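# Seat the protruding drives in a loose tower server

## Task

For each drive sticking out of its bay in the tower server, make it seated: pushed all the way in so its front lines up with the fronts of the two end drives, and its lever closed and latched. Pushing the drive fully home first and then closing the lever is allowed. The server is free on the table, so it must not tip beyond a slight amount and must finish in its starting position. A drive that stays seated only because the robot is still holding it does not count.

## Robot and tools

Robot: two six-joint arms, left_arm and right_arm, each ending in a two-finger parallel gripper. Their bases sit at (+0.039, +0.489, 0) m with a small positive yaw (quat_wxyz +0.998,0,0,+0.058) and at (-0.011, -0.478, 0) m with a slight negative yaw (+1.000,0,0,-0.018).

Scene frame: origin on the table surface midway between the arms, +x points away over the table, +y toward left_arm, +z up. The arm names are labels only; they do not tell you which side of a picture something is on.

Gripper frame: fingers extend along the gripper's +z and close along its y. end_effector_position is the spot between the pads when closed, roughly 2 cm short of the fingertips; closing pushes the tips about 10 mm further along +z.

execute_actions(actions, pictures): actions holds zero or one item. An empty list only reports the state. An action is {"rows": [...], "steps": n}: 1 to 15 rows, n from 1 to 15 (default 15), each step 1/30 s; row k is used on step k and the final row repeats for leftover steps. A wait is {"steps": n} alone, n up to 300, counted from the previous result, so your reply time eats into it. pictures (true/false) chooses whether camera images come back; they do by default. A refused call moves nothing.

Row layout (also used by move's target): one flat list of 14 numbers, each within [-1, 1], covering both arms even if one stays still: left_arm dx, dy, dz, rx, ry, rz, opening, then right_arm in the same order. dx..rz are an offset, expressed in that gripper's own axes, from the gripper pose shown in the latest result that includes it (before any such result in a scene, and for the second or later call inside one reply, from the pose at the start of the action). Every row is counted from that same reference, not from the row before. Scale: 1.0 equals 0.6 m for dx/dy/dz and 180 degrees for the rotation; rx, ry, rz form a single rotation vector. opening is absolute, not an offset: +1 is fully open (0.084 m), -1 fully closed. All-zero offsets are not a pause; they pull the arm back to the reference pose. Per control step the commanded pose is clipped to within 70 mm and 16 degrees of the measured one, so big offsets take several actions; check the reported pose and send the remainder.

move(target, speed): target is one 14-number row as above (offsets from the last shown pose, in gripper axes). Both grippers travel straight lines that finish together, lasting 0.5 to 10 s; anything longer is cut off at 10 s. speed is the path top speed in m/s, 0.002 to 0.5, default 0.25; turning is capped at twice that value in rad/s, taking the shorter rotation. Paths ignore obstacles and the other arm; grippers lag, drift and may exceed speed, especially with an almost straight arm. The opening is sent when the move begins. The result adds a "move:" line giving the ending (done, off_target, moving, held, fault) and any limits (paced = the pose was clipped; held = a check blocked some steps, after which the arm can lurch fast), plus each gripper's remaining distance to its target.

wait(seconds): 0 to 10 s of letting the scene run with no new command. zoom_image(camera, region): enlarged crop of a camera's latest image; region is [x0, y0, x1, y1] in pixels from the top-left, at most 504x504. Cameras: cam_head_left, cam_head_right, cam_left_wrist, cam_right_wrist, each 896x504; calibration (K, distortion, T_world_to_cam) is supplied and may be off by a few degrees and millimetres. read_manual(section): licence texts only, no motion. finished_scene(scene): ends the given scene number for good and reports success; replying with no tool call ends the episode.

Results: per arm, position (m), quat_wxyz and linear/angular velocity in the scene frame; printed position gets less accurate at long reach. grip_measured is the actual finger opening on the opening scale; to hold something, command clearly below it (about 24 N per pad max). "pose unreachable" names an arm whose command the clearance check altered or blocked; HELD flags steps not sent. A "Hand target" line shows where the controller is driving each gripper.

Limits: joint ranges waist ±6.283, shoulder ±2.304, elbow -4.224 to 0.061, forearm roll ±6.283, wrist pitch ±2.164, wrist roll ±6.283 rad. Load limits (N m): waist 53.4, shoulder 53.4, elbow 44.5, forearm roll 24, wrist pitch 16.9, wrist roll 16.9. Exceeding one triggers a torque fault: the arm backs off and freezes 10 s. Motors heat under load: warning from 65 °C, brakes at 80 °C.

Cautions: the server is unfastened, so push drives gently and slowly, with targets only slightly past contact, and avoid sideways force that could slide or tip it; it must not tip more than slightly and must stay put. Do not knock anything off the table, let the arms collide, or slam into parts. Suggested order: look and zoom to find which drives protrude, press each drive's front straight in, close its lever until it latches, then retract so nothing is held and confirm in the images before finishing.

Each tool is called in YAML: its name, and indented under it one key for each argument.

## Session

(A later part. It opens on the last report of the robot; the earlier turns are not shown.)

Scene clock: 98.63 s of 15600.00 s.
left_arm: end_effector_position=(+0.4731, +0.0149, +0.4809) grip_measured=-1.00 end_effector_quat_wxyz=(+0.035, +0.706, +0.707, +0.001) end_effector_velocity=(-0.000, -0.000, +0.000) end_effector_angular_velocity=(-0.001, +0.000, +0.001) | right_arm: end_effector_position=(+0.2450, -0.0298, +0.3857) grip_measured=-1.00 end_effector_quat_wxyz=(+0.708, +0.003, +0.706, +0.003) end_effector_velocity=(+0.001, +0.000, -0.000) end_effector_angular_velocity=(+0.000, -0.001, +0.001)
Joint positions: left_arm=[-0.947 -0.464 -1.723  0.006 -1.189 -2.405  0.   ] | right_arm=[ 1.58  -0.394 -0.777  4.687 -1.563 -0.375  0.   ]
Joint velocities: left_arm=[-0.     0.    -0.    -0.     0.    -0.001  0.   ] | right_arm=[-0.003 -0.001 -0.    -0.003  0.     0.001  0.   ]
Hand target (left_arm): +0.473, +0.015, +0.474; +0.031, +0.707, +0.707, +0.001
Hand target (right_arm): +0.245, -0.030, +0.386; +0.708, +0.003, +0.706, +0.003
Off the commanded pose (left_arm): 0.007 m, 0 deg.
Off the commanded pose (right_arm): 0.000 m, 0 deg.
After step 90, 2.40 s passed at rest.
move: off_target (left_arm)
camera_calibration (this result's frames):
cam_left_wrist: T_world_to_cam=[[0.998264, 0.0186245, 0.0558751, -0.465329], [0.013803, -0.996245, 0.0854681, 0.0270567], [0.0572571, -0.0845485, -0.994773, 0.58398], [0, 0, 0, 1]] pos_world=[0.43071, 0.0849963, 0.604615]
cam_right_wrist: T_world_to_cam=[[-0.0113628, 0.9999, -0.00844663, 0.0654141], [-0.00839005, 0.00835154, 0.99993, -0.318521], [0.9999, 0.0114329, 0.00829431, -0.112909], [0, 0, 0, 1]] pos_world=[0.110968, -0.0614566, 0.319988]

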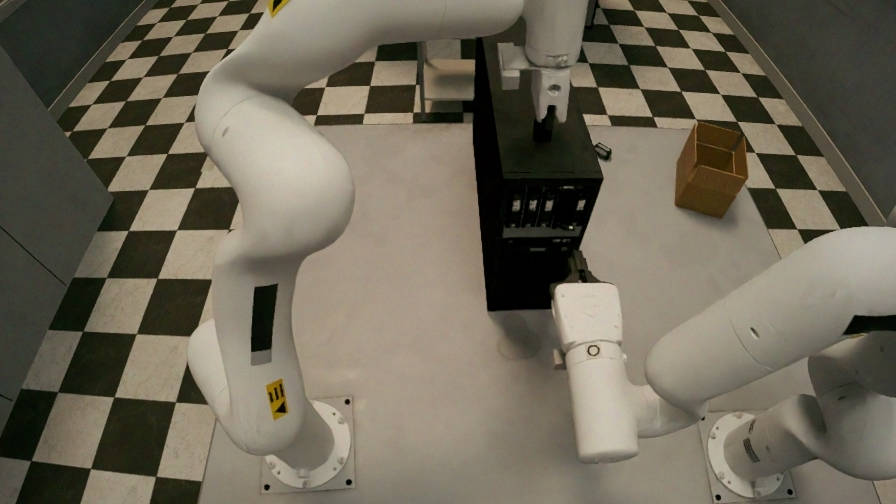

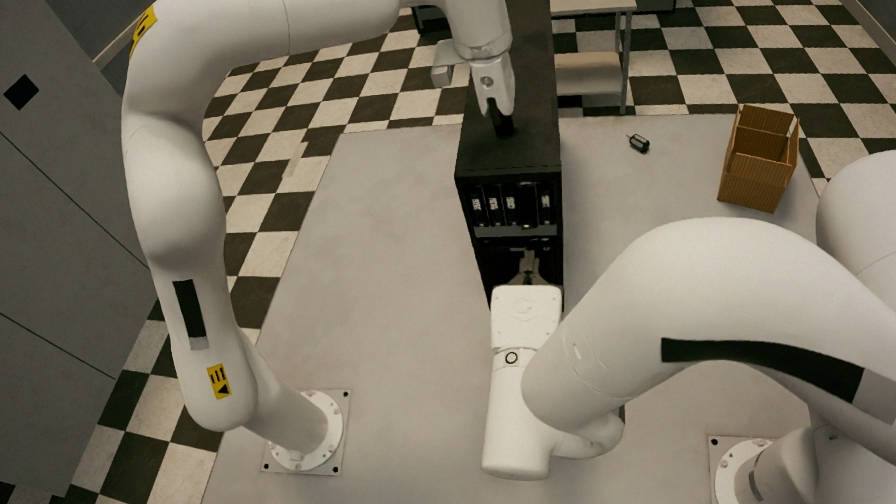

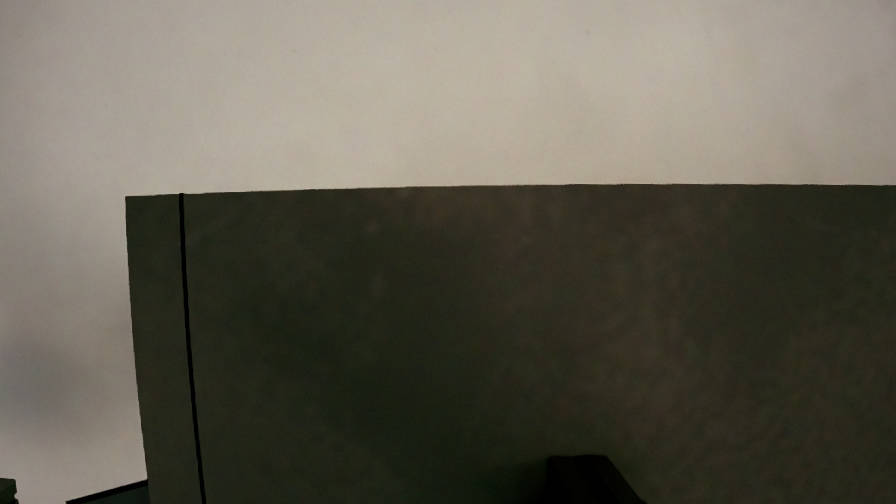

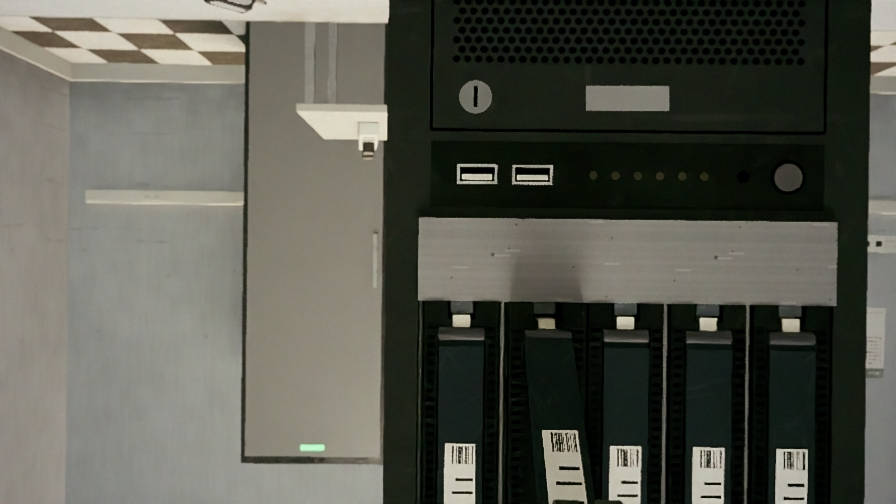

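move:
  target: [0, 0, 0.012, 0, 0, 0, -1, -0.0483, 0, 0.0917, 0, 0, 0, -1]
  speed: 0.04

Scene clock: 101.70 s of 15600.00 s.
left_arm: end_effector_position=(+0.4730, +0.0150, +0.4809) grip_measured=-1.00 end_effector_quat_wxyz=(+0.038, +0.706, +0.707, +0.001) end_effector_velocity=(+0.000, +0.000, -0.000) end_effector_angular_velocity=(+0.001, -0.000, -0.001) | right_arm: end_effector_position=(+0.2998, -0.0298, +0.4153) grip_measured=-1.00 end_effector_quat_wxyz=(+0.708, +0.003, +0.706, +0.003) end_effector_velocity=(+0.001, +0.000, -0.000) end_effector_angular_velocity=(-0.002, +0.001, +0.001)
Joint positions: left_arm=[-0.947 -0.459 -1.715  0.006 -1.18  -2.405  0.   ] | right_arm=[ 1.459 -0.342 -0.797  4.578 -1.509 -0.442  0.   ]
Joint velocities: left_arm=[ 0.    -0.     0.001  0.001  0.     0.     0.   ] | right_arm=[-0.003  0.    -0.    -0.002  0.002 -0.003  0.   ]
Hand target (left_arm): +0.473, +0.015, +0.474; +0.035, +0.706, +0.707, +0.001
Hand target (right_arm): +0.300, -0.030, +0.415; +0.708, +0.003, +0.706, +0.003
Off the commanded pose (left_arm): 0.007 m, 0 deg.
Off the commanded pose (right_arm): 0.001 m, 0 deg.
move: off_target (left_arm)
camera_calibration (this result's frames):
cam_left_wrist: T_world_to_cam=[[0.997987, 0.0189252, 0.060525, -0.467376], [0.0133777, -0.995781, 0.0907821, 0.0247648], [0.0619877, -0.0897897, -0.99403, 0.581517], [0, 0, 0, 1]] pos_world=[0.430057, 0.0857196, 0.604085]
cam_right_wrist: T_world_to_cam=[[-0.0114229, 0.999901, -0.00824434, 0.0662518], [-0.0095045, 0.00813593, 0.999922, -0.347312], [0.99989, 0.0115004, 0.00941062, -0.168425], [0, 0, 0, 1]] pos_world=[0.165862, -0.0614825, 0.349416]

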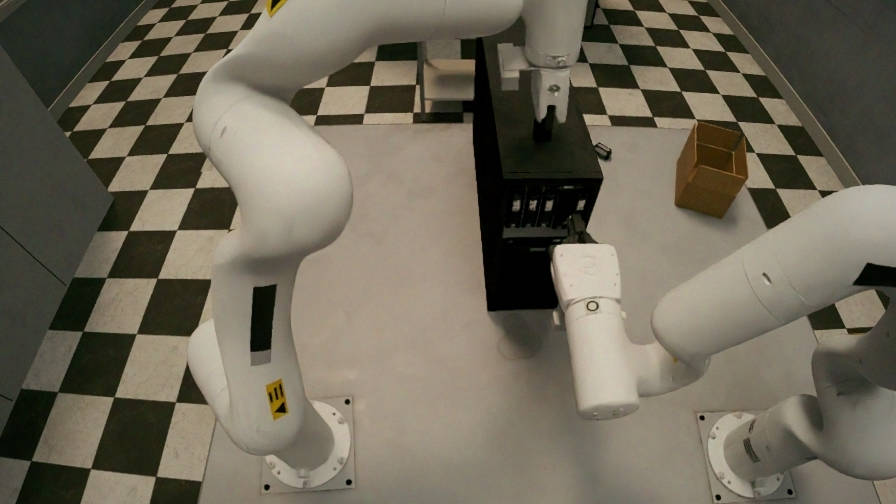

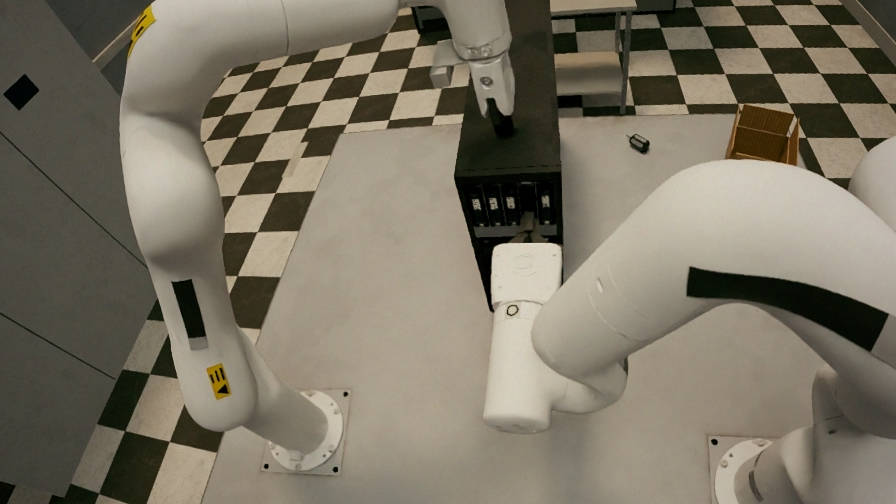

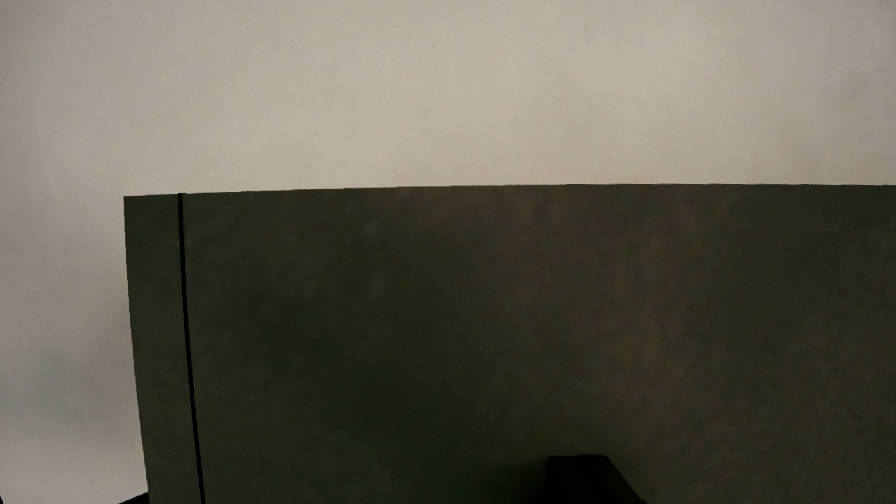

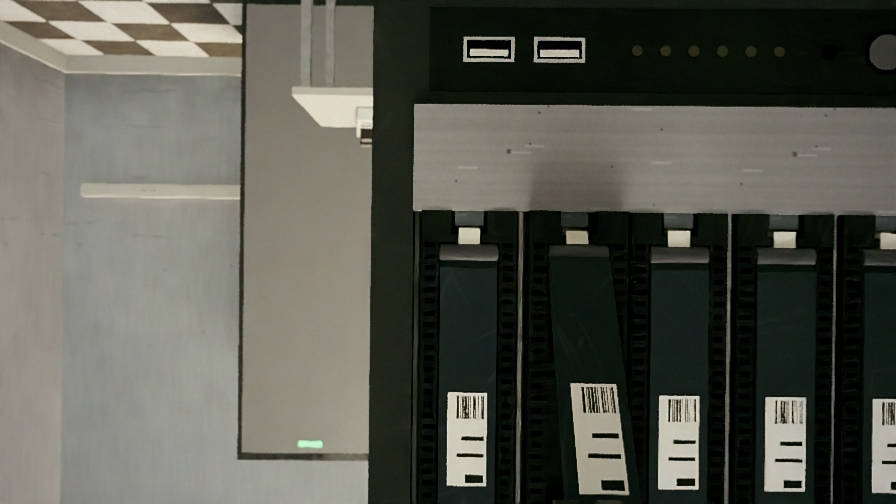

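move:
  target: [0, 0, 0.012, 0, 0, 0, -1, -0.0167, 0, 0.0367, 0, 0, 0, -1]
  speed: 0.02

Scene clock: 103.77 s of 15600.00 s.
left_arm: end_effector_position=(+0.4730, +0.0151, +0.4809) grip_measured=-1.00 end_effector_quat_wxyz=(+0.042, +0.706, +0.707, +0.001) end_effector_velocity=(-0.000, +0.000, +0.000) end_effector_angular_velocity=(-0.000, -0.000, +0.002) | right_arm: end_effector_position=(+0.3217, -0.0299, +0.4252) grip_measured=-1.00 end_effector_quat_wxyz=(+0.708, +0.002, +0.706, +0.003) end_effector_velocity=(+0.001, +0.000, +0.001) end_effector_angular_velocity=(+0.001, -0.001, +0.000)
Joint positions: left_arm=[-0.947 -0.454 -1.708  0.006 -1.171 -2.405  0.   ] | right_arm=[ 1.411 -0.33  -0.81   4.537 -1.484 -0.465  0.   ]
Joint velocities: left_arm=[ 0.     0.001  0.001  0.     0.    -0.002  0.   ] | right_arm=[-0.002  0.001 -0.001 -0.002  0.    -0.001  0.   ]
Hand target (left_arm): +0.473, +0.015, +0.474; +0.038, +0.706, +0.707, +0.001
Hand target (right_arm): +0.322, -0.030, +0.425; +0.708, +0.003, +0.706, +0.003
Off the commanded pose (left_arm): 0.007 m, 0 deg.
Off the commanded pose (right_arm): 0.000 m, 0 deg.
move: off_target (left_arm)
camera_calibration (this result's frames):
cam_left_wrist: T_world_to_cam=[[0.997699, 0.0192489, 0.0650079, -0.469342], [0.0129567, -0.99531, 0.0958623, 0.0226118], [0.0665483, -0.0947994, -0.99327, 0.579125], [0, 0, 0, 1]] pos_world=[0.429429, 0.0864408, 0.60357]
cam_right_wrist: T_world_to_cam=[[-0.0116891, 0.999895, -0.00854454, 0.0668202], [-0.0090618, 0.00843885, 0.999923, -0.35713], [0.999891, 0.0117657, 0.0089622, -0.190226], [0, 0, 0, 1]] pos_world=[0.18775, -0.0615613, 0.359378]

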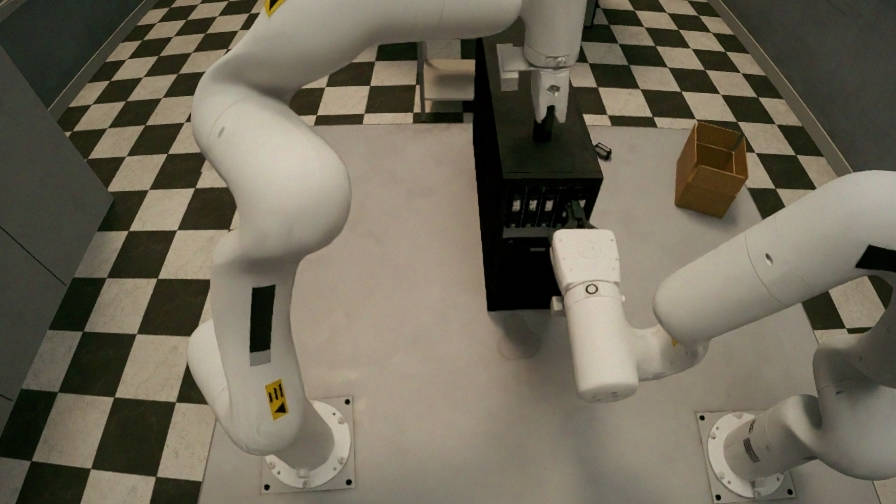

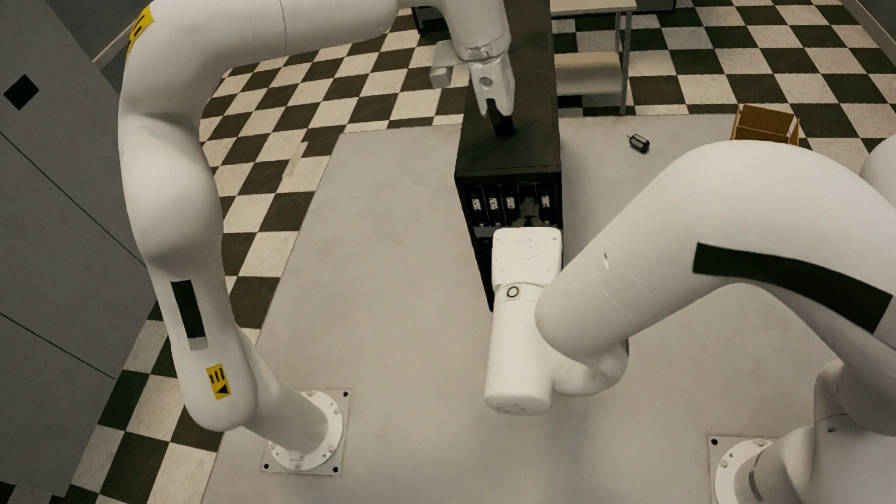

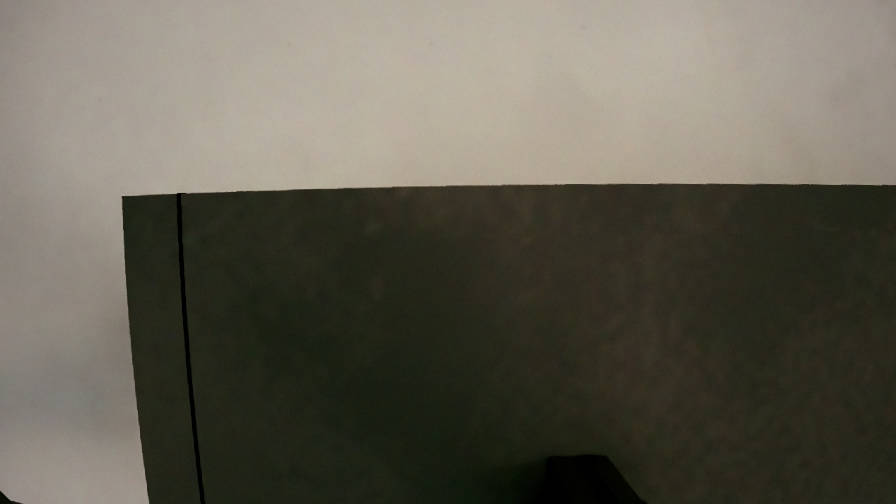

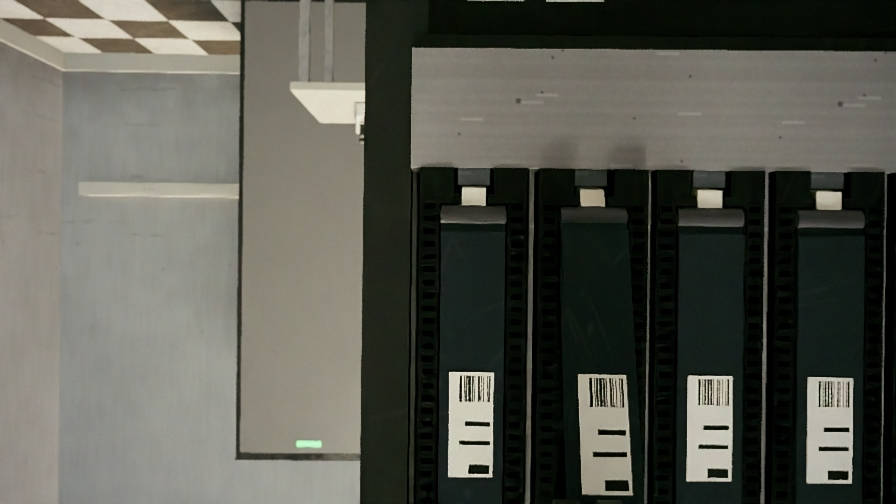

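The lever is nearly closed. Push a bit further.

move:
  target: [0, 0, 0.012, 0, 0, 0, -1, 0, 0, 0.025, 0, 0, 0, -1]
  speed: 0.015

Scene clock: 106.60 s of 15600.00 s.
left_arm: end_effector_position=(+0.4729, +0.0152, +0.4810) grip_measured=-1.00 end_effector_quat_wxyz=(+0.045, +0.706, +0.707, +0.001) end_effector_velocity=(+0.000, +0.000, +0.000) end_effector_angular_velocity=(-0.000, -0.001, -0.000) | right_arm: end_effector_position=(+0.3366, -0.0298, +0.4252) grip_measured=-1.00 end_effector_quat_wxyz=(+0.708, +0.002, +0.706, +0.003) end_effector_velocity=(+0.000, +0.001, -0.000) end_effector_angular_velocity=(+0.000, +0.000, +0.002)
Joint positions: left_arm=[-0.947 -0.449 -1.701  0.006 -1.162 -2.405  0.   ] | right_arm=[ 1.38  -0.337 -0.819  4.509 -1.469 -0.465  0.   ]
Joint velocities: left_arm=[ 0.     0.001  0.     0.001  0.001 -0.     0.   ] | right_arm=[-0.001 -0.001 -0.001 -0.002  0.002  0.     0.   ]
Hand target (left_arm): +0.473, +0.015, +0.474; +0.042, +0.706, +0.707, +0.001
Hand target (right_arm): +0.337, -0.030, +0.425; +0.708, +0.002, +0.706, +0.003
Off the commanded pose (left_arm): 0.007 m, 0 deg.
Off the commanded pose (right_arm): 0.000 m, 0 deg.
move: off_target (left_arm)
camera_calibration (this result's frames):
cam_left_wrist: T_world_to_cam=[[0.997399, 0.0195847, 0.0693674, -0.471245], [0.0125232, -0.994827, 0.100808, 0.0205197], [0.0709828, -0.0996771, -0.992485, 0.576779], [0, 0, 0, 1]] pos_world=[0.428821, 0.0871344, 0.603065]
cam_right_wrist: T_world_to_cam=[[-0.0117446, 0.999894, -0.0086015, 0.0670195], [-0.00907792, 0.00849512, 0.999923, -0.357046], [0.99989, 0.0118218, 0.00897718, -0.205146], [0, 0, 0, 1]] pos_world=[0.202669, -0.0615541, 0.359437]

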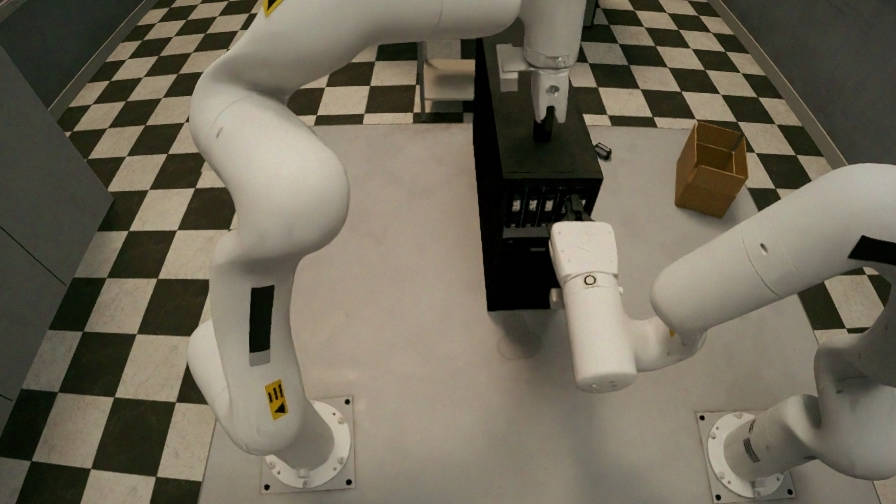

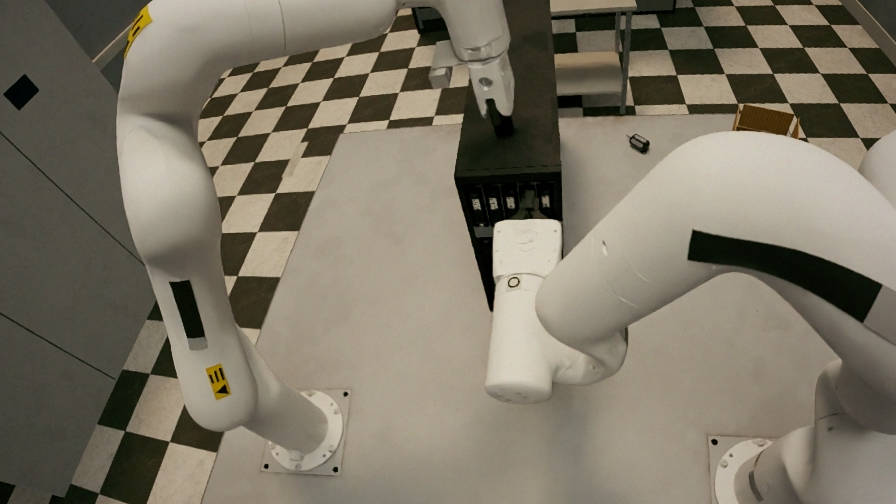

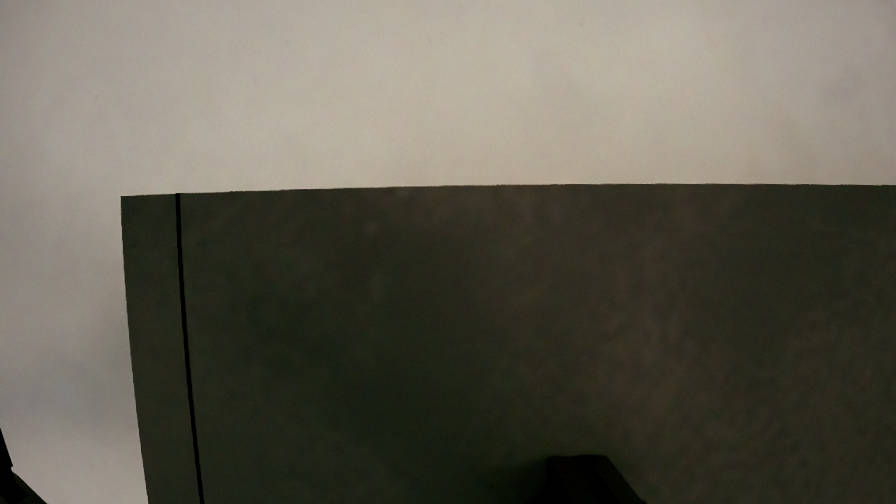

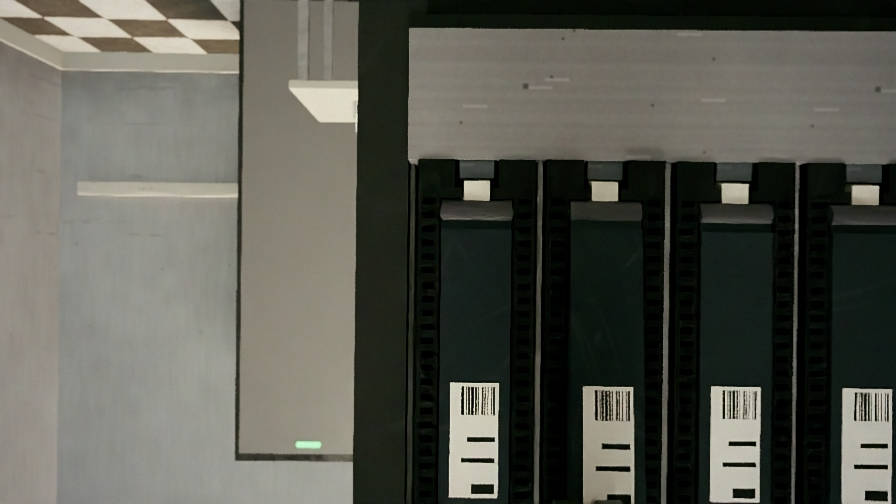

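Lever looks shut. Back off and check it stays latched.

move:
  target: [0, 0, 0.012, 0, 0, 0, -1, 0.03, 0, -0.3, 0, 0, 0, -1]
  speed: 0.1

Scene clock: 109.53 s of 15600.00 s.
left_arm: end_effector_position=(+0.4728, +0.0153, +0.4810) grip_measured=-1.00 end_effector_quat_wxyz=(+0.048, +0.706, +0.707, +0.001) end_effector_velocity=(-0.000, +0.000, +0.000) end_effector_angular_velocity=(+0.000, -0.000, -0.000) | right_arm: end_effector_position=(+0.1566, -0.0300, +0.4059) grip_measured=-1.00 end_effector_quat_wxyz=(+0.707, +0.002, +0.707, +0.003) end_effector_velocity=(-0.001, -0.000, -0.001) end_effector_angular_velocity=(-0.001, +0.000, -0.001)
Joint positions: left_arm=[-0.947 -0.444 -1.694  0.006 -1.154 -2.405  0.   ] | right_arm=[ 1.776 -0.363 -0.798  4.866 -1.643 -0.423  0.   ]
Joint velocities: left_arm=[0.    0.001 0.001 0.    0.    0.    0.   ] | right_arm=[ 0.003 -0.002 -0.001  0.003 -0.001 -0.     0.   ]
Hand target (left_arm): +0.473, +0.015, +0.474; +0.045, +0.706, +0.707, +0.001
Hand target (right_arm): +0.156, -0.030, +0.406; +0.707, +0.002, +0.707, +0.003
Off the commanded pose (left_arm): 0.007 m, 0 deg.
Off the commanded pose (right_arm): 0.001 m, 0 deg.
move: off_target (left_arm)
camera_calibration (this result's frames):
cam_left_wrist: T_world_to_cam=[[0.997086, 0.0199384, 0.0736356, -0.473104], [0.0120814, -0.994331, 0.105643, 0.0184851], [0.0753244, -0.104446, -0.991674, 0.574466], [0, 0, 0, 1]] pos_world=[0.428231, 0.0878138, 0.602568]
cam_right_wrist: T_world_to_cam=[[-0.0115656, 0.999894, -0.0088406, 0.0650136], [-0.00697192, 0.00876034, 0.999937, -0.339703], [0.999909, 0.0116265, 0.00686987, -0.0241304], [0, 0, 0, 1]] pos_world=[0.0225118, -0.0617503, 0.340423]

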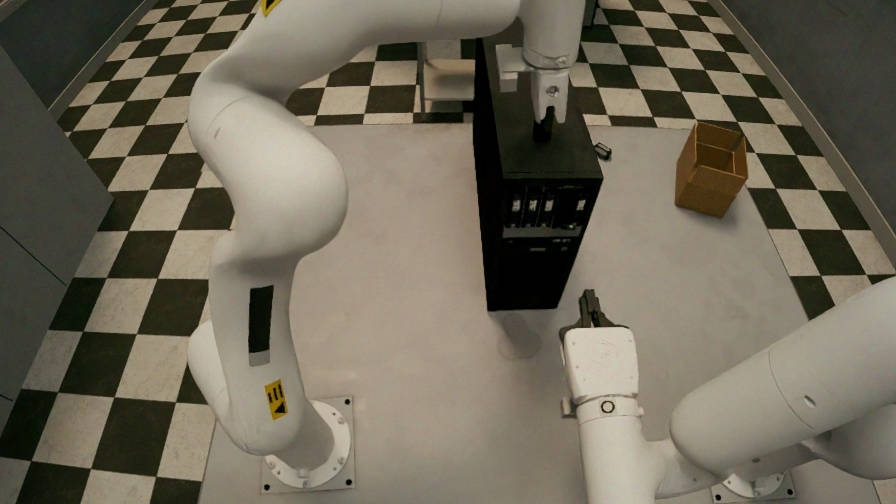

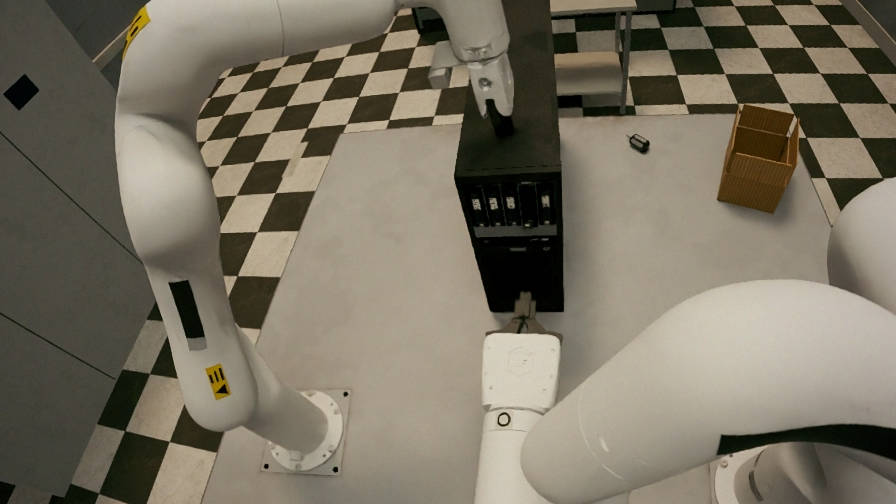

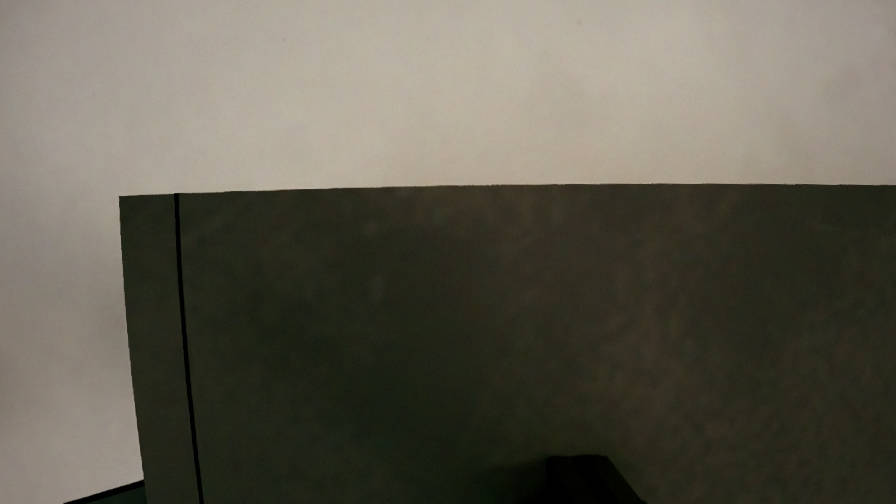

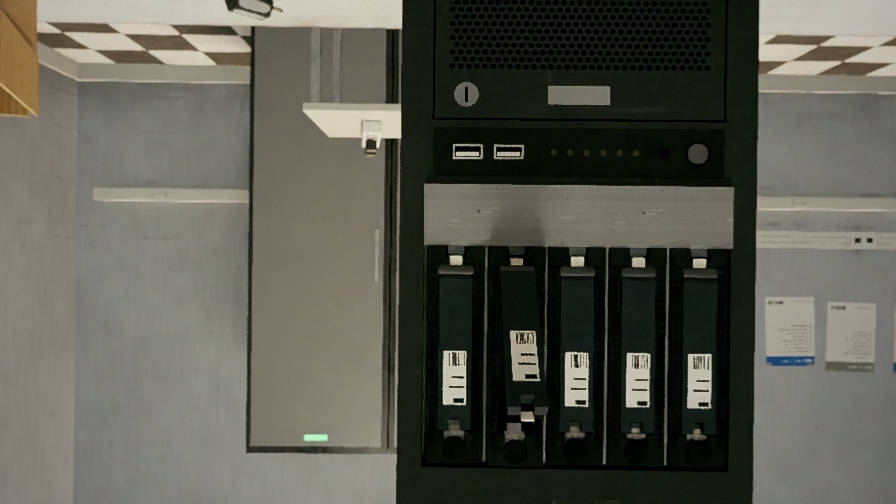

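move:
  target: [0, 0, 0.012, 0, 0, 0, -1, 0.035, 0, 0.1473, 0, 0, 0, -1]
  speed: 0.15

move:
  target: [0, 0, 0.012, 0, 0, 0, -1, -0.0667, 0, 0.1283, 0, 0, 0, -1]
  speed: 0.05

Scene clock: 111.93 s of 15600.00 s.
left_arm: end_effector_position=(+0.4728, +0.0153, +0.4811) grip_measured=-1.00 end_effector_quat_wxyz=(+0.052, +0.706, +0.706, +0.001) end_effector_velocity=(+0.000, -0.000, -0.001) end_effector_angular_velocity=(+0.001, +0.001, +0.000) | right_arm: end_effector_position=(+0.2450, -0.0298, +0.3856) grip_measured=-1.00 end_effector_quat_wxyz=(+0.708, +0.003, +0.706, +0.003) end_effector_velocity=(+0.003, -0.000, -0.000) end_effector_angular_velocity=(-0.000, -0.000, -0.002)
Joint positions: left_arm=[-0.947 -0.439 -1.687  0.006 -1.145 -2.405  0.   ] | right_arm=[ 1.58  -0.394 -0.777  4.687 -1.563 -0.375  0.   ]
Joint velocities: left_arm=[ 0.    -0.002  0.     0.     0.    -0.     0.   ] | right_arm=[-0.006 -0.001 -0.    -0.004  0.001  0.001  0.   ]
Hand target (left_arm): +0.473, +0.015, +0.474; +0.048, +0.706, +0.707, +0.001
Hand target (right_arm): +0.245, -0.030, +0.386; +0.708, +0.003, +0.706, +0.003
Off the commanded pose (left_arm): 0.007 m, 0 deg.
Off the commanded pose (right_arm): 0.001 m, 0 deg.
move: off_target (left_arm)
camera_calibration (this result's frames):
cam_left_wrist: T_world_to_cam=[[0.996763, 0.0203028, 0.0777888, -0.474904], [0.0116309, -0.993825, 0.110352, 0.0165103], [0.0795489, -0.10909, -0.990844, 0.572197], [0, 0, 0, 1]] pos_world=[0.427658, 0.0884712, 0.602078]
cam_right_wrist: T_world_to_cam=[[-0.0115622, 0.999897, -0.00853154, 0.0654979], [-0.00808224, 0.00843838, 0.999932, -0.318472], [0.9999, 0.0116304, 0.00798384, -0.112812], [0, 0, 0, 1]] pos_world=[0.110984, -0.0614917, 0.31991]

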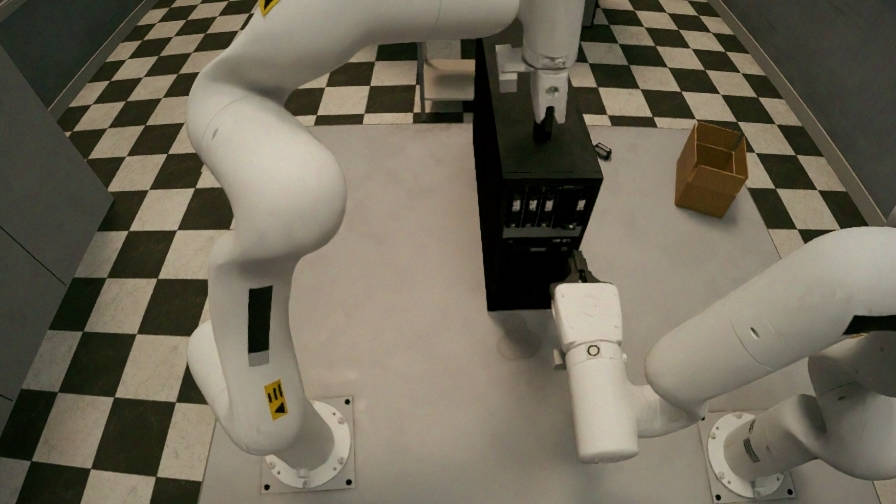

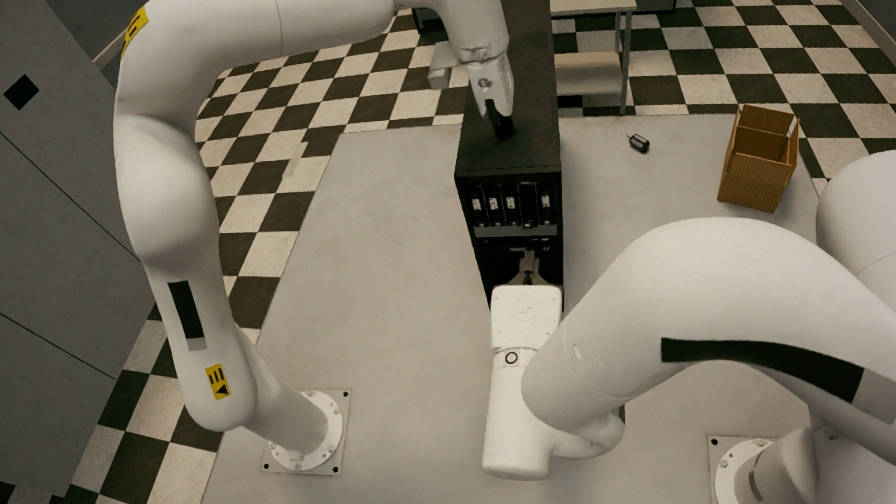

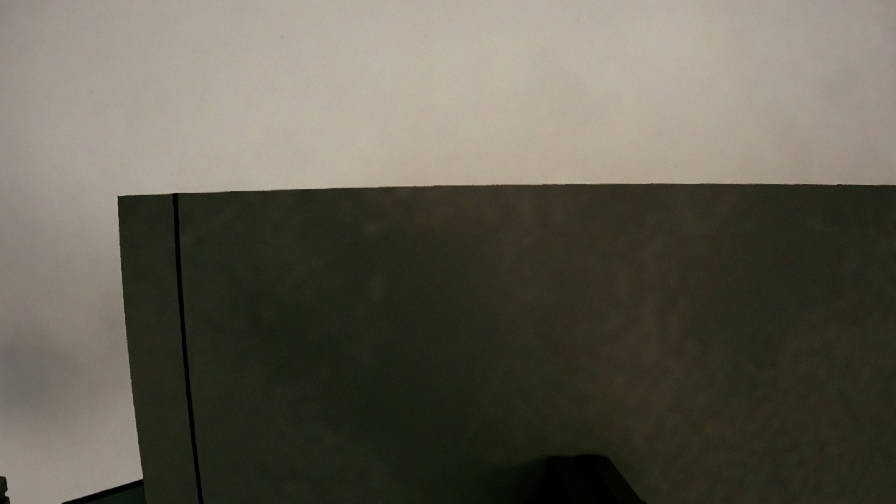

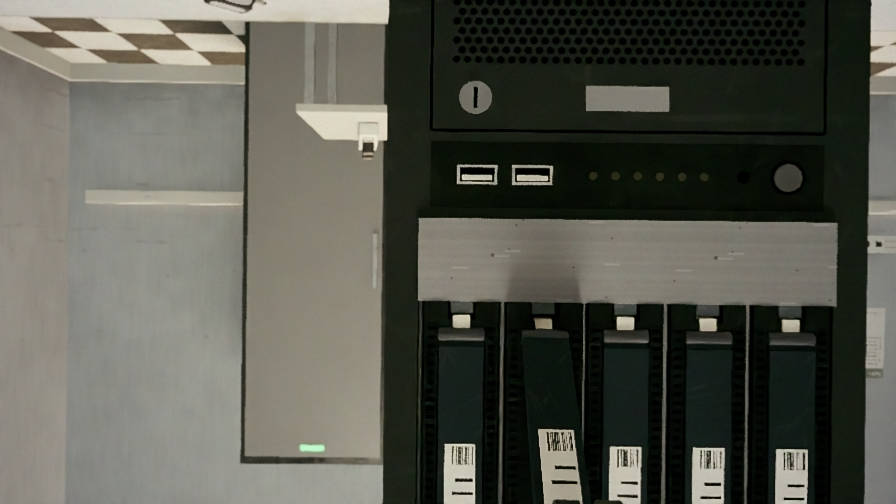

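Scene clock: 114.00 s of 15600.00 s.
left_arm: end_effector_position=(+0.4727, +0.0154, +0.4811) grip_measured=-1.00 end_effector_quat_wxyz=(+0.055, +0.706, +0.706, +0.000) end_effector_velocity=(-0.000, +0.000, -0.000) end_effector_angular_velocity=(+0.000, +0.001, -0.000) | right_arm: end_effector_position=(+0.3218, -0.0299, +0.4257) grip_measured=-1.00 end_effector_quat_wxyz=(+0.708, +0.002, +0.706, +0.003) end_effector_velocity=(+0.001, +0.000, +0.001) end_effector_angular_velocity=(-0.000, -0.003, -0.000)
Joint positions: left_arm=[-0.947 -0.435 -1.681  0.006 -1.137 -2.405  0.   ] | right_arm=[ 1.411 -0.328 -0.811  4.537 -1.482 -0.467  0.   ]
Joint velocities: left_arm=[ 0. -0.  0. -0. -0.  0.  0.] | right_arm=[-0.001  0.001 -0.001 -0.002 -0.001 -0.002  0.   ]
Hand target (left_arm): +0.473, +0.015, +0.474; +0.051, +0.706, +0.706, +0.001
Hand target (right_arm): +0.322, -0.030, +0.426; +0.708, +0.002, +0.706, +0.003
Off the commanded pose (left_arm): 0.007 m, 0 deg.
Off the commanded pose (right_arm): 0.000 m, 0 deg.
move: off_target (left_arm)
camera_calibration (this result's frames):
cam_left_wrist: T_world_to_cam=[[0.996432, 0.020677, 0.0818274, -0.476647], [0.011174, -0.993311, 0.114932, 0.0145979], [0.0836564, -0.113607, -0.989997, 0.569973], [0, 0, 0, 1]] pos_world=[0.427101, 0.0891091, 0.601597]
cam_right_wrist: T_world_to_cam=[[-0.0121632, 0.999885, -0.00905264, 0.0671944], [-0.00778372, 0.00895836, 0.99993, -0.358037], [0.999896, 0.0122328, 0.00767386, -0.189768], [0, 0, 0, 1]] pos_world=[0.187778, -0.0616579, 0.360076]

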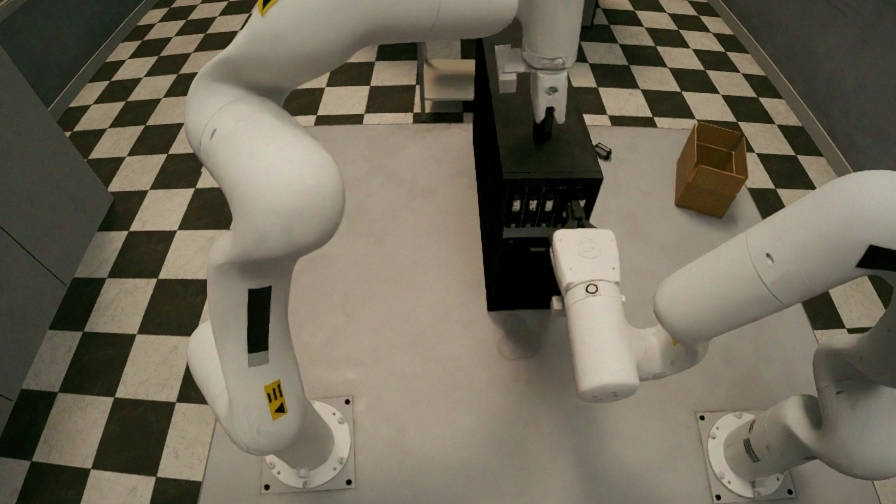

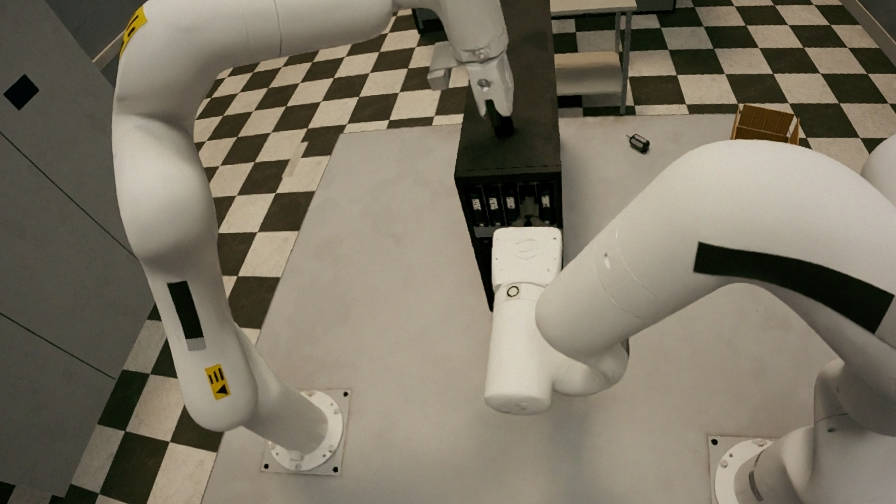

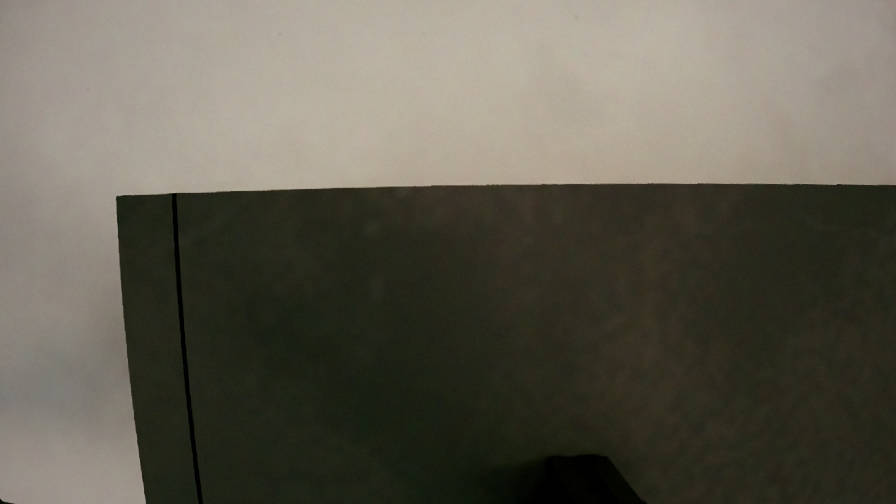

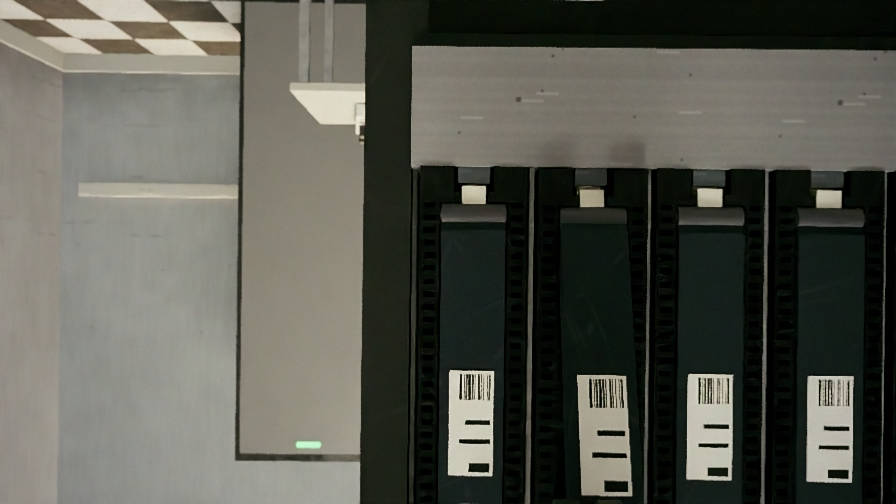

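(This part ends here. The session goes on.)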